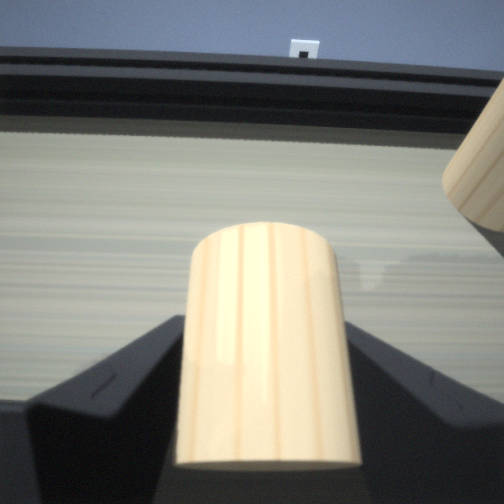

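Scene clock: 147.00 s of 17941.00 s.
left_arm: end_effector_position=(+0.0004, +0.2982, +0.2007) grip_measured=+1.000 end_effector_quat_wxyz=(+0.707, -0.001, +0.707, -0.001) end_effector_velocity=(-0.003, +0.008, -0.001) end_effector_angular_velocity=(+0.040, +0.014, +0.010) | right_arm: end_effector_position=(+0.1782, -0.1117, +0.1141) grip_measured=+0.023 end_effector_quat_wxyz=(+0.865, -0.008, +0.502, +0.001) end_effector_velocity=(-0.003, -0.002, +0.001) end_effector_angular_velocity=(-0.013, +0.029, +0.009)
Joint positions: left_arm=[ 0.043  1.586  1.066 -1.047  0.002 -1.048  0.088] | right_arm=[-0.052  2.013  1.226 -0.528  0.458  1.009  0.04 ]
Joint velocities: left_arm=[ 0.002  0.002 -0.002 -0.037 -0.007 -0.007 -0.   ] | right_arm=[-0.002 -0.002  0.012 -0.037 -0.022 -0.007 -0.   ]
Joint torques (N m, as the arm reports them, + toward a larger angle): left_arm=[ 0.04 -6.72  4.83  0.27 -0.14  0.07] | right_arm=[ -0.32 -11.56   6.86   0.28   0.22   0.19]
Heat: left arm: hottest shoulder 32 °C (+0.0 °C/min); right arm: hottest shoulder 42 °C (+5.0 °C/min).
Hand target (left_arm): +0.000, +0.300, +0.200; +0.707, -0.000, +0.707, +0.000
Hand target (right_arm): +0.180, -0.109, +0.120; +0.866, +0.000, +0.500, +0.002
Off the commanded pose (left_arm): 0.002 m, 0 deg.
Off the commanded pose (right_arm): 0.006 m, 1 deg.
Kept back: nothing.
move: done
camera_calibration (this result's frames):
cam_left_wrist: T_world_to_cam=[[-0.000392481, -0.999578, -0.0290519, 0.316478], [-0.956035, -0.00814441, 0.293138, -0.0232719], [-0.293251, 0.0278896, -0.955629, 0.256496], [0, 0, 0, 1]] pos_world=[0.053093, 0.309002, 0.261131]
cam_right_wrist: T_world_to_cam=[[0.0458448, -0.996584, 0.068692, -0.121005], [-0.976973, -0.0590742, -0.205022, 0.224034], [0.208379, -0.057711, -0.976344, 0.14775], [0, 0, 0, 1]] pos_world=[0.193635, -0.0988305, 0.198499]

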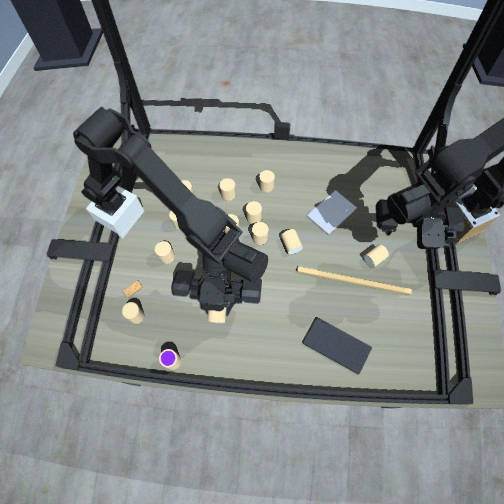

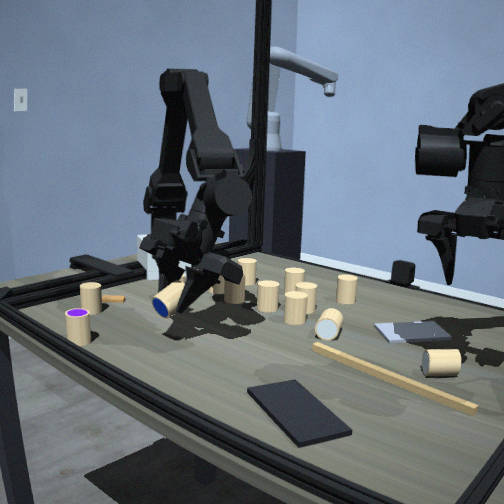

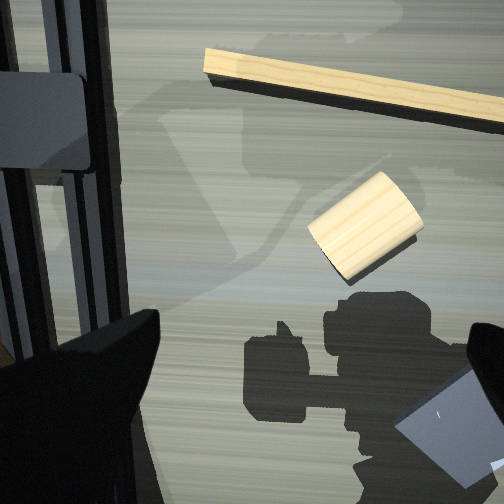

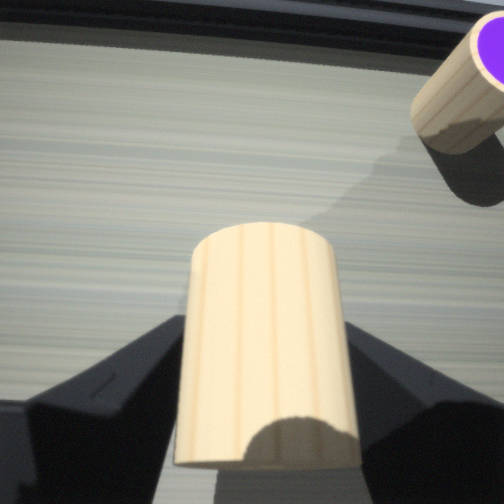

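Scene clock: 149.30 s of 17941.00 s.
left_arm: end_effector_position=(+0.0004, +0.2982, +0.2007) grip_measured=+1.000 end_effector_quat_wxyz=(+0.707, -0.001, +0.707, -0.001) end_effector_velocity=(-0.001, +0.002, +0.000) end_effector_angular_velocity=(+0.010, -0.003, +0.005) | right_arm: end_effector_position=(+0.0793, -0.0798, +0.0941) grip_measured=+0.023 end_effector_quat_wxyz=(+0.427, +0.003, +0.904, +0.006) end_effector_velocity=(-0.005, +0.000, +0.005) end_effector_angular_velocity=(+0.007, +0.045, -0.001)
Joint positions: left_arm=[ 0.043  1.586  1.066 -1.047  0.002 -1.048  0.088] | right_arm=[-0.167  2.452  1.81  -1.355 -0.557  0.839  0.04 ]
Joint velocities: left_arm=[-0.002 -0.002 -0.002 -0.007 -0.007 -0.007 -0.   ] | right_arm=[-0.002  0.007  0.012 -0.037 -0.037 -0.022 -0.   ]
Joint torques (N m, as the arm reports them, + toward a larger angle): left_arm=[-0.08 -6.69  4.91  0.27 -0.11  0.07] | right_arm=[ -0.32 -10.68   5.79  -0.8   -0.44  -0.21]
Heat: left arm: hottest shoulder 32 °C (+0.0 °C/min); right arm: hottest shoulder 42 °C (+5.1 °C/min).
Hand target (left_arm): +0.000, +0.300, +0.200; +0.707, -0.000, +0.707, +0.000
Hand target (right_arm): +0.080, -0.080, +0.090; +0.423, +0.002, +0.906, +0.005
Off the commanded pose (left_arm): 0.002 m, 0 deg.
Off the commanded pose (right_arm): 0.004 m, 1 deg.
Kept back: nothing.
move: done
camera_calibration (this result's frames):
cam_left_wrist: T_world_to_cam=[[-0.000392481, -0.999578, -0.0290519, 0.316478], [-0.956035, -0.00814441, 0.293138, -0.0232719], [-0.293251, 0.0278896, -0.955629, 0.256496], [0, 0, 0, 1]] pos_world=[0.053093, 0.309002, 0.261131]
cam_right_wrist: T_world_to_cam=[[0.0646672, -0.997526, -0.0275705, -0.0757577], [-0.539755, -0.0582024, 0.839808, -0.00774283], [-0.839335, -0.0394268, -0.542183, 0.194262], [0, 0, 0, 1]] pos_world=[0.16377, -0.0683618, 0.109739]

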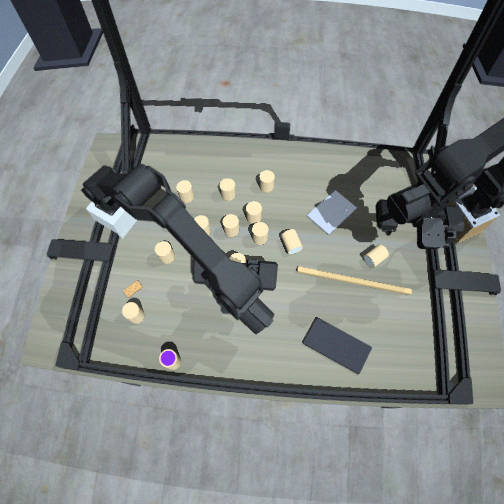

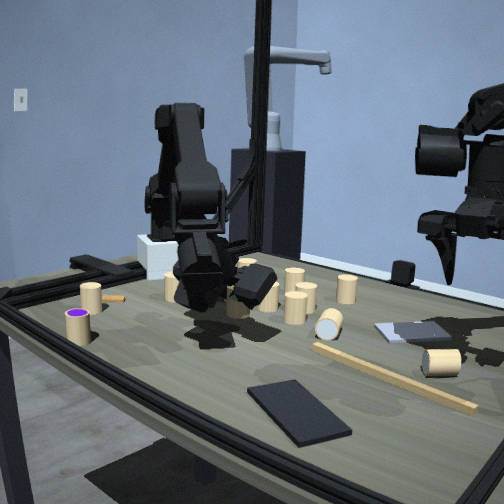

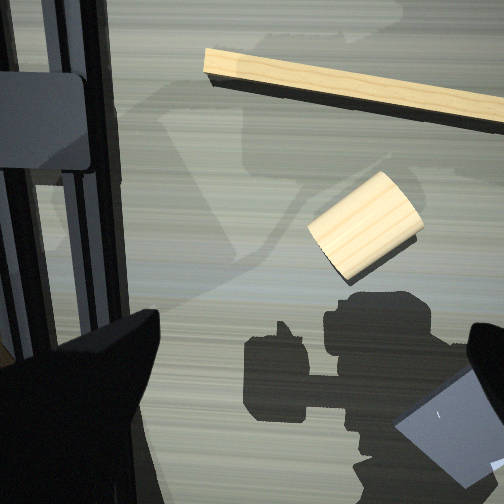

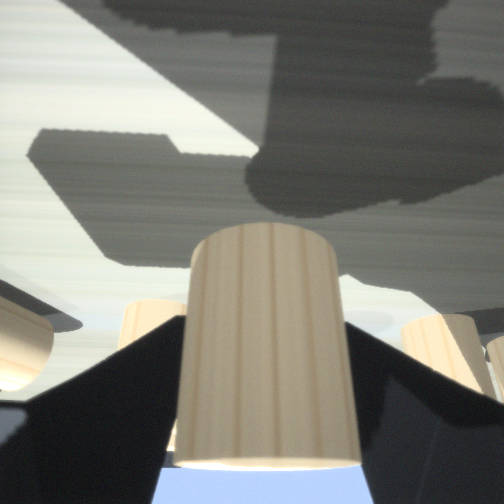

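Scene clock: 150.03 s of 17941.00 s.
left_arm: end_effector_position=(+0.0004, +0.2982, +0.2007) grip_measured=+1.000 end_effector_quat_wxyz=(+0.707, -0.001, +0.707, -0.001) end_effector_velocity=(-0.002, +0.005, -0.000) end_effector_angular_velocity=(+0.023, +0.005, -0.010) | right_arm: end_effector_position=(+0.0809, -0.0775, +0.0665) grip_measured=+0.023 end_effector_quat_wxyz=(+0.427, +0.004, +0.904, +0.007) end_effector_velocity=(-0.002, +0.001, +0.002) end_effector_angular_velocity=(+0.006, +0.007, +0.005)
Joint positions: left_arm=[ 0.043  1.586  1.066 -1.047  0.002 -1.048  0.088] | right_arm=[-0.168  2.512  1.802 -1.288 -0.559  0.838  0.04 ]
Joint velocities: left_arm=[-0.002 -0.002 -0.002 -0.022 -0.007  0.007 -0.   ] | right_arm=[ 0.002 -0.002  0.002 -0.007 -0.007 -0.007 -0.   ]
Joint torques (N m, as the arm reports them, + toward a larger angle): left_arm=[ 0.26 -6.79  4.69  0.27 -0.14  0.05] | right_arm=[-0.12 -9.85  3.69  0.03 -0.24 -0.08]
Heat: left arm: hottest shoulder 32 °C (+0.0 °C/min); right arm: hottest shoulder 42 °C (+5.1 °C/min).
Hand target (left_arm): +0.000, +0.300, +0.200; +0.707, -0.000, +0.707, +0.000
Hand target (right_arm): +0.080, -0.081, +0.056; +0.423, -0.000, +0.906, -0.000
Off the commanded pose (left_arm): 0.002 m, 0 deg.
Off the commanded pose (right_arm): 0.011 m, 1 deg.
Kept back: nothing.
move: off_target (right_arm)
camera_calibration (this result's frames):
cam_left_wrist: T_world_to_cam=[[-0.000392481, -0.999578, -0.0290519, 0.316478], [-0.956035, -0.00814441, 0.293138, -0.0232719], [-0.293251, 0.0278896, -0.955629, 0.256496], [0, 0, 0, 1]] pos_world=[0.053093, 0.309002, 0.261131]
cam_right_wrist: T_world_to_cam=[[0.0626658, -0.997595, -0.0296153, -0.0741143], [-0.538373, -0.0587752, 0.840654, 0.0161647], [-0.840373, -0.0367362, -0.540762, 0.181007], [0, 0, 0, 1]] pos_world=[0.165461, -0.0663365, 0.0820978]

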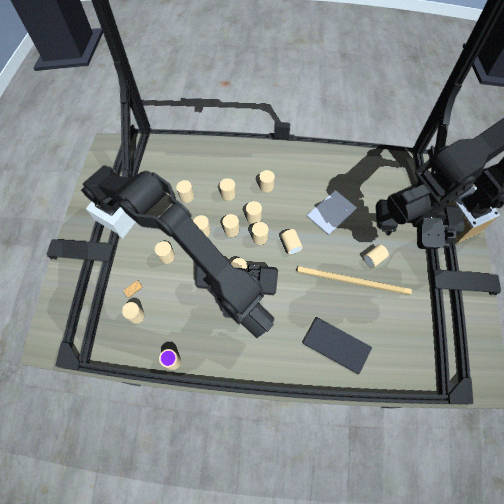

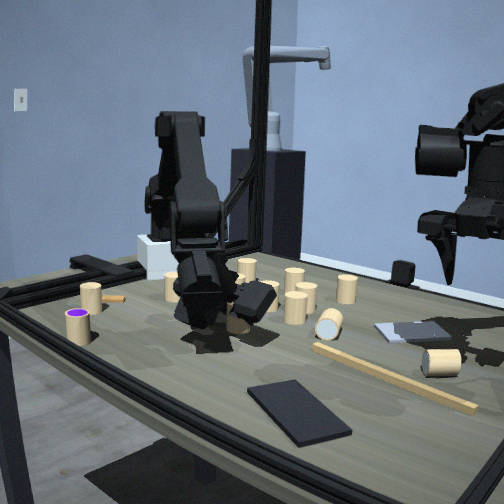

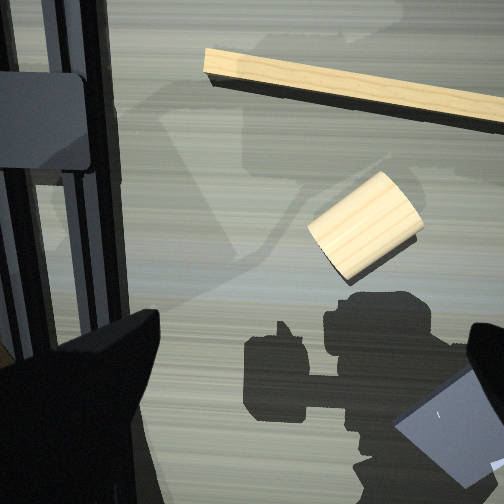

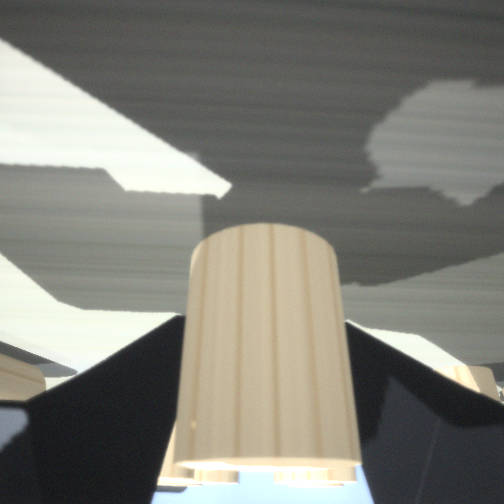

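Scene clock: 150.77 s of 17941.00 s.
left_arm: end_effector_position=(+0.0004, +0.2982, +0.2007) grip_measured=+1.000 end_effector_quat_wxyz=(+0.707, -0.001, +0.707, -0.001) end_effector_velocity=(+0.001, -0.001, +0.000) end_effector_angular_velocity=(-0.003, -0.010, +0.005) | right_arm: end_effector_position=(+0.0809, -0.0775, +0.0628) grip_measured=+0.698 end_effector_quat_wxyz=(+0.426, +0.004, +0.905, +0.006) end_effector_velocity=(-0.002, -0.003, +0.003) end_effector_angular_velocity=(-0.010, +0.018, +0.000)
Joint positions: left_arm=[ 0.043  1.586  1.066 -1.047  0.002 -1.048  0.088] | right_arm=[-0.168  2.521  1.802 -1.281 -0.559  0.838  0.073]
Joint velocities: left_arm=[-0.002 -0.002 -0.002  0.007 -0.007 -0.007 -0.   ] | right_arm=[-0.002 -0.002 -0.002 -0.022 -0.007 -0.007  0.001]
Joint torques (N m, as the arm reports them, + toward a larger angle): left_arm=[ 0.26 -6.76  4.49  0.24 -0.17  0.03] | right_arm=[ -0.1  -10.69   4.04  -0.38  -0.25  -0.07]
Heat: left arm: hottest shoulder 32 °C (+0.0 °C/min); right arm: hottest shoulder 42 °C (+5.0 °C/min).
Hand target (left_arm): +0.000, +0.300, +0.200; +0.707, -0.000, +0.707, +0.000
Hand target (right_arm): +0.080, -0.080, +0.056; +0.423, +0.000, +0.906, +0.000
Off the commanded pose (left_arm): 0.002 m, 0 deg.
Off the commanded pose (right_arm): 0.007 m, 1 deg.
Kept back: nothing.
move: done
camera_calibration (this result's frames):
cam_left_wrist: T_world_to_cam=[[-0.000392481, -0.999578, -0.0290519, 0.316478], [-0.956035, -0.00814441, 0.293138, -0.0232719], [-0.293251, 0.0278896, -0.955629, 0.256496], [0, 0, 0, 1]] pos_world=[0.053093, 0.309002, 0.261131]
cam_right_wrist: T_world_to_cam=[[0.0626345, -0.99764, -0.0281173, -0.0743133], [-0.537462, -0.0574551, 0.841328, 0.0192579], [-0.840959, -0.0375843, -0.539792, 0.178934], [0, 0, 0, 1]] pos_world=[0.165481, -0.0663064, 0.0782956]

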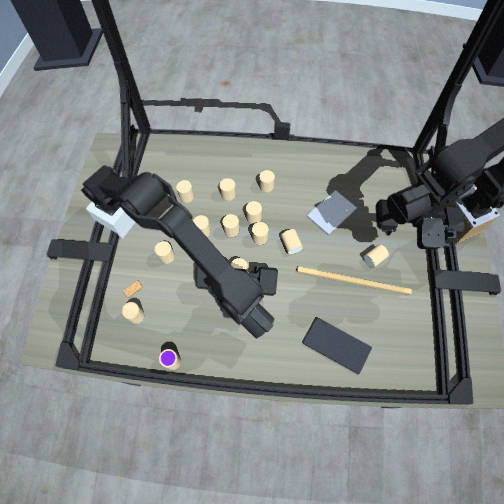

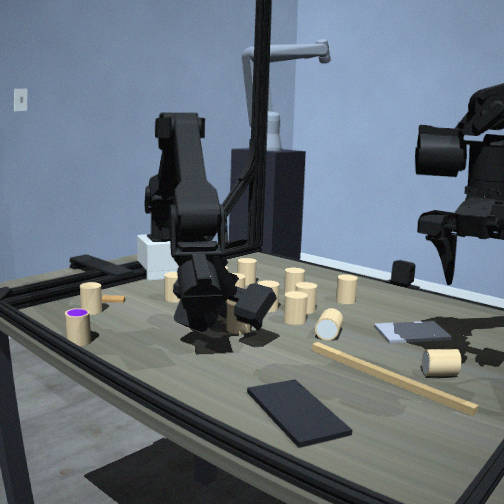

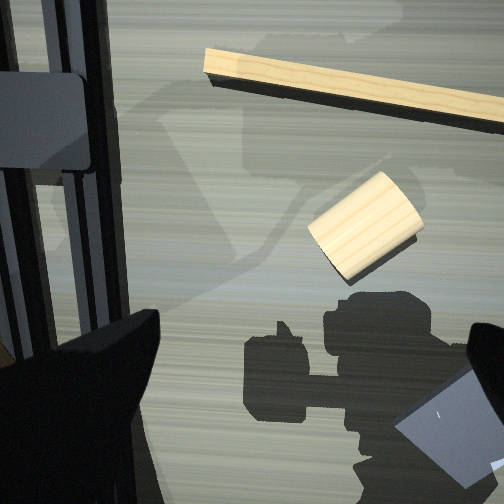

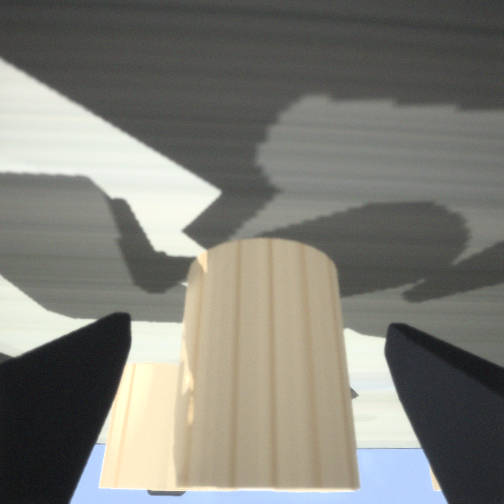

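Scene clock: 151.63 s of 17941.00 s.
left_arm: end_effector_position=(+0.0003, +0.2983, +0.2006) grip_measured=+1.000 end_effector_quat_wxyz=(+0.707, -0.001, +0.707, -0.002) end_effector_velocity=(-0.000, -0.001, +0.000) end_effector_angular_velocity=(-0.003, -0.010, +0.000) | right_arm: end_effector_position=(+0.0979, -0.0903, +0.1342) grip_measured=+0.700 end_effector_quat_wxyz=(+0.495, -0.005, +0.869, -0.002) end_effector_velocity=(-0.000, -0.000, +0.007) end_effector_angular_velocity=(+0.006, +0.007, +0.001)
Joint positions: left_arm=[ 0.043  1.586  1.066 -1.047  0.002 -1.048  0.088] | right_arm=[-0.177  2.327  1.816 -1.398 -0.424  0.88   0.073]
Joint velocities: left_arm=[-0.007 -0.002 -0.002  0.007 -0.007 -0.007 -0.   ] | right_arm=[-0.002 -0.007  0.012 -0.022 -0.007 -0.007 -0.   ]
Joint torques (N m, as the arm reports them, + toward a larger angle): left_arm=[ 0.1  -6.81  4.96  0.28 -0.14  0.07] | right_arm=[ -0.27 -13.73   6.05  -0.6   -0.17   0.18]
Heat: left arm: hottest shoulder 32 °C (+0.0 °C/min); right arm: hottest shoulder 42 °C (+5.0 °C/min).
Hand target (left_arm): -0.000, +0.300, +0.200; +0.707, +0.000, +0.707, -0.000
Hand target (right_arm): +0.100, -0.089, +0.140; +0.500, -0.000, +0.866, -0.000
Off the commanded pose (left_arm): 0.002 m, 0 deg.
Off the commanded pose (right_arm): 0.006 m, 1 deg.
Kept back: nothing.
move: done
camera_calibration (this result's frames):
cam_left_wrist: T_world_to_cam=[[-0.00077931, -0.999568, -0.0293824, 0.316634], [-0.955983, -0.00787671, 0.293316, -0.0234119], [-0.293421, 0.0283176, -0.955564, 0.256248], [0, 0, 0, 1]] pos_world=[0.0530537, 0.309057, 0.261032]
cam_right_wrist: T_world_to_cam=[[0.0720373, -0.997393, 0.00424545, -0.0913174], [-0.660369, -0.0445047, 0.749621, -0.00683354], [-0.747478, -0.0568042, -0.661854, 0.236782], [0, 0, 0, 1]] pos_world=[0.179055, -0.0779332, 0.162225]

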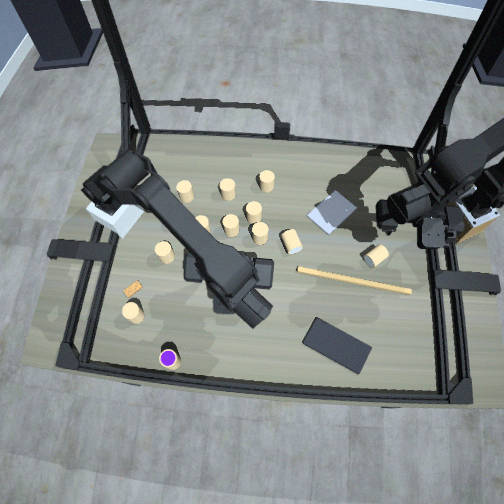

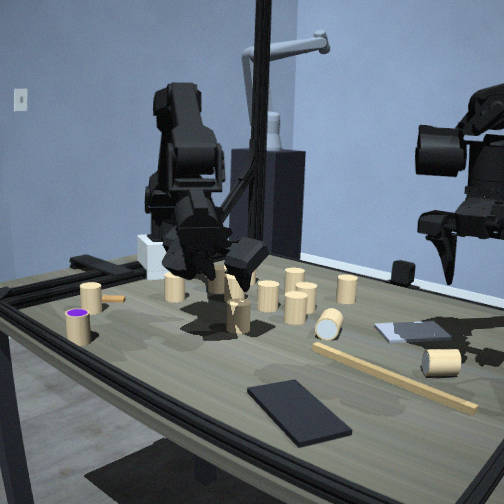

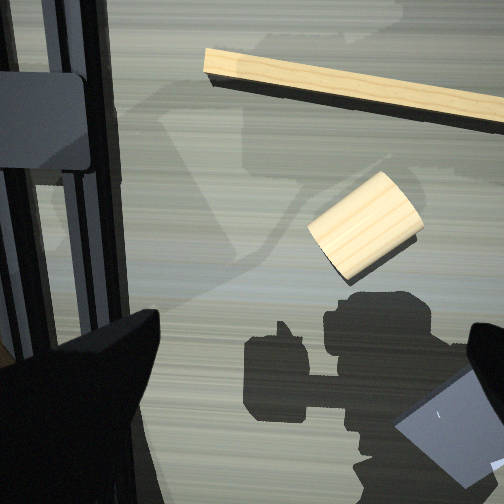

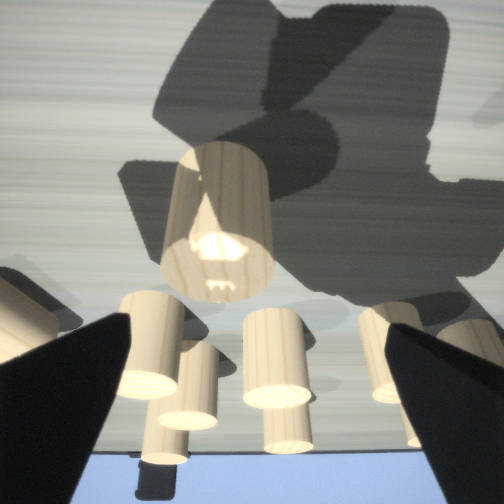

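Scene clock: 154.53 s of 17941.00 s.
left_arm: end_effector_position=(+0.0003, +0.2983, +0.2006) grip_measured=+1.000 end_effector_quat_wxyz=(+0.707, -0.001, +0.707, -0.002) end_effector_velocity=(+0.000, +0.003, +0.001) end_effector_angular_velocity=(+0.006, -0.005, -0.005) | right_arm: end_effector_position=(+0.2708, -0.2064, +0.1264) grip_measured=+0.700 end_effector_quat_wxyz=(+0.967, +0.005, +0.255, -0.001) end_effector_velocity=(+0.001, -0.005, -0.003) end_effector_angular_velocity=(-0.046, -0.005, +0.012)
Joint positions: left_arm=[ 0.043  1.586  1.066 -1.047  0.002 -1.048  0.088] | right_arm=[-0.305  1.923  0.724  0.501  0.696  0.504  0.073]
Joint velocities: left_arm=[ 0.002 -0.007 -0.002 -0.007 -0.007  0.007 -0.   ] | right_arm=[-0.007  0.007 -0.012  0.022  0.007 -0.051 -0.   ]
Joint torques (N m, as the arm reports them, + toward a larger angle): left_arm=[ 0.05 -6.79  4.49  0.23 -0.06  0.  ] | right_arm=[-0.33 -7.32  3.49  1.26  0.32 -0.21]
Heat: left arm: hottest shoulder 32 °C (+0.0 °C/min); right arm: hottest shoulder 42 °C (+5.0 °C/min).
Hand target (left_arm): +0.000, +0.300, +0.200; +0.707, -0.000, +0.707, +0.000
Hand target (right_arm): +0.269, -0.210, +0.120; +0.966, -0.004, +0.260, -0.004
Off the commanded pose (left_arm): 0.002 m, 0 deg.
Off the commanded pose (right_arm): 0.007 m, 1 deg.
Kept back: nothing.
move: done
camera_calibration (this result's frames):
cam_left_wrist: T_world_to_cam=[[-0.00077931, -0.999568, -0.0293824, 0.316634], [-0.955983, -0.00787671, 0.293316, -0.0234119], [-0.293421, 0.0283176, -0.955564, 0.256248], [0, 0, 0, 1]] pos_world=[0.0530537, 0.309057, 0.261032]
cam_right_wrist: T_world_to_cam=[[-0.00101393, -0.998397, 0.0565958, -0.206613], [-0.736395, -0.0375446, -0.67551, 0.310118], [0.676552, -0.0423618, -0.735176, -0.0191114], [0, 0, 0, 1]] pos_world=[0.241089, -0.195448, 0.207131]

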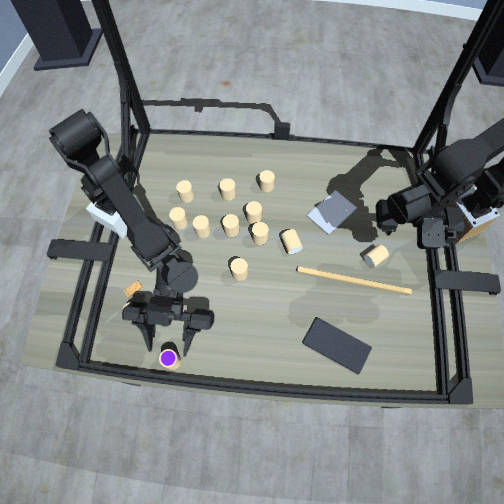

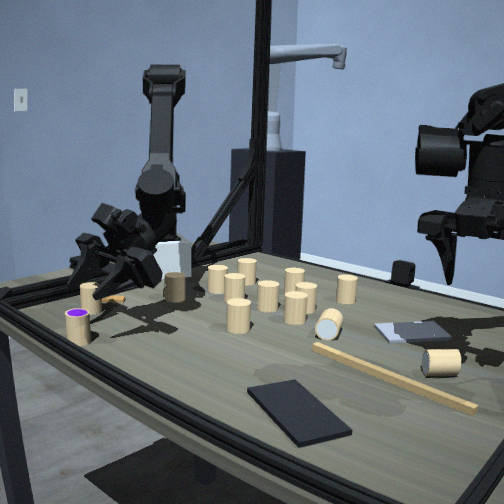

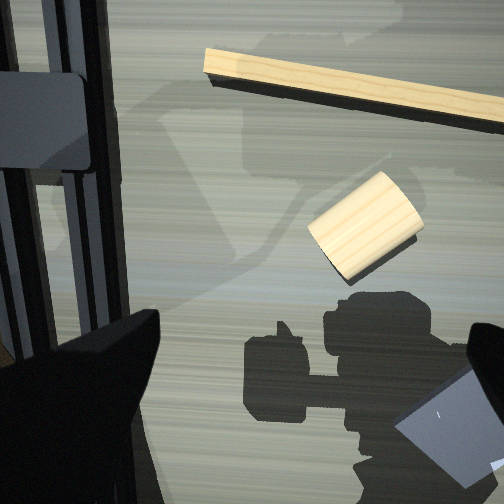

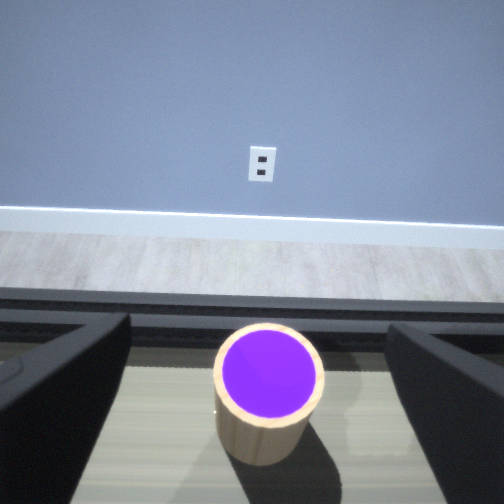

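Scene clock: 155.57 s of 17941.00 s.
left_arm: end_effector_position=(+0.0003, +0.2983, +0.2006) grip_measured=+1.000 end_effector_quat_wxyz=(+0.707, -0.001, +0.707, -0.002) end_effector_velocity=(-0.003, +0.001, +0.001) end_effector_angular_velocity=(-0.002, +0.008, +0.005) | right_arm: end_effector_position=(+0.2914, -0.2130, +0.0582) grip_measured=+0.700 end_effector_quat_wxyz=(+0.966, +0.004, +0.257, -0.000) end_effector_velocity=(-0.000, -0.003, -0.008) end_effector_angular_velocity=(-0.018, +0.019, +0.002)
Joint positions: left_arm=[ 0.043  1.586  1.066 -1.047  0.002 -1.048  0.088] | right_arm=[-0.368  2.222  0.752  0.799  0.644  0.454  0.073]
Joint velocities: left_arm=[-0.002 -0.007 -0.002 -0.007  0.007 -0.007 -0.   ] | right_arm=[-0.007  0.017  0.002 -0.007 -0.007 -0.007  0.   ]
Joint torques (N m, as the arm reports them, + toward a larger angle): left_arm=[ 0.35 -6.74  4.81  0.3  -0.15  0.02] | right_arm=[-0.36 -8.07  4.16  1.29  0.14 -0.2 ]
Heat: left arm: hottest shoulder 32 °C (+0.0 °C/min); right arm: hottest shoulder 42 °C (+5.0 °C/min).
Hand target (left_arm): +0.000, +0.300, +0.200; +0.707, -0.000, +0.707, +0.000
Hand target (right_arm): +0.292, -0.213, +0.054; +0.966, +0.000, +0.259, +0.000
Off the commanded pose (left_arm): 0.002 m, 0 deg.
Off the commanded pose (right_arm): 0.005 m, 0 deg.
Kept back: nothing.
move: done
camera_calibration (this result's frames):
cam_left_wrist: T_world_to_cam=[[-0.00077931, -0.999568, -0.0293824, 0.316634], [-0.955983, -0.00787671, 0.293316, -0.0234119], [-0.293421, 0.0283176, -0.955564, 0.256248], [0, 0, 0, 1]] pos_world=[0.0530537, 0.309057, 0.261032]
cam_right_wrist: T_world_to_cam=[[0.000814078, -0.99831, 0.0581058, -0.209962], [-0.738972, -0.0397485, -0.672562, 0.279131], [0.673735, -0.042391, -0.737756, -0.082478], [0, 0, 0, 1]] pos_world=[0.26201, -0.202009, 0.139085]

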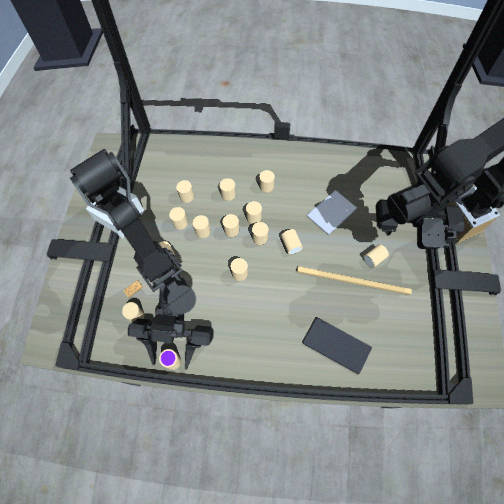

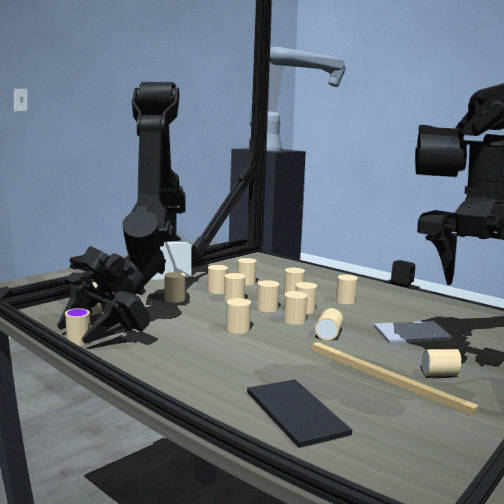

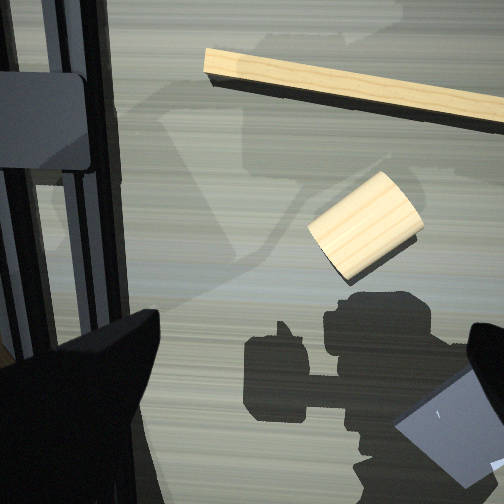

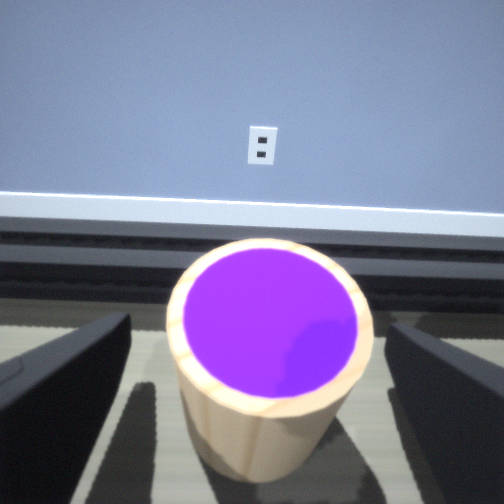

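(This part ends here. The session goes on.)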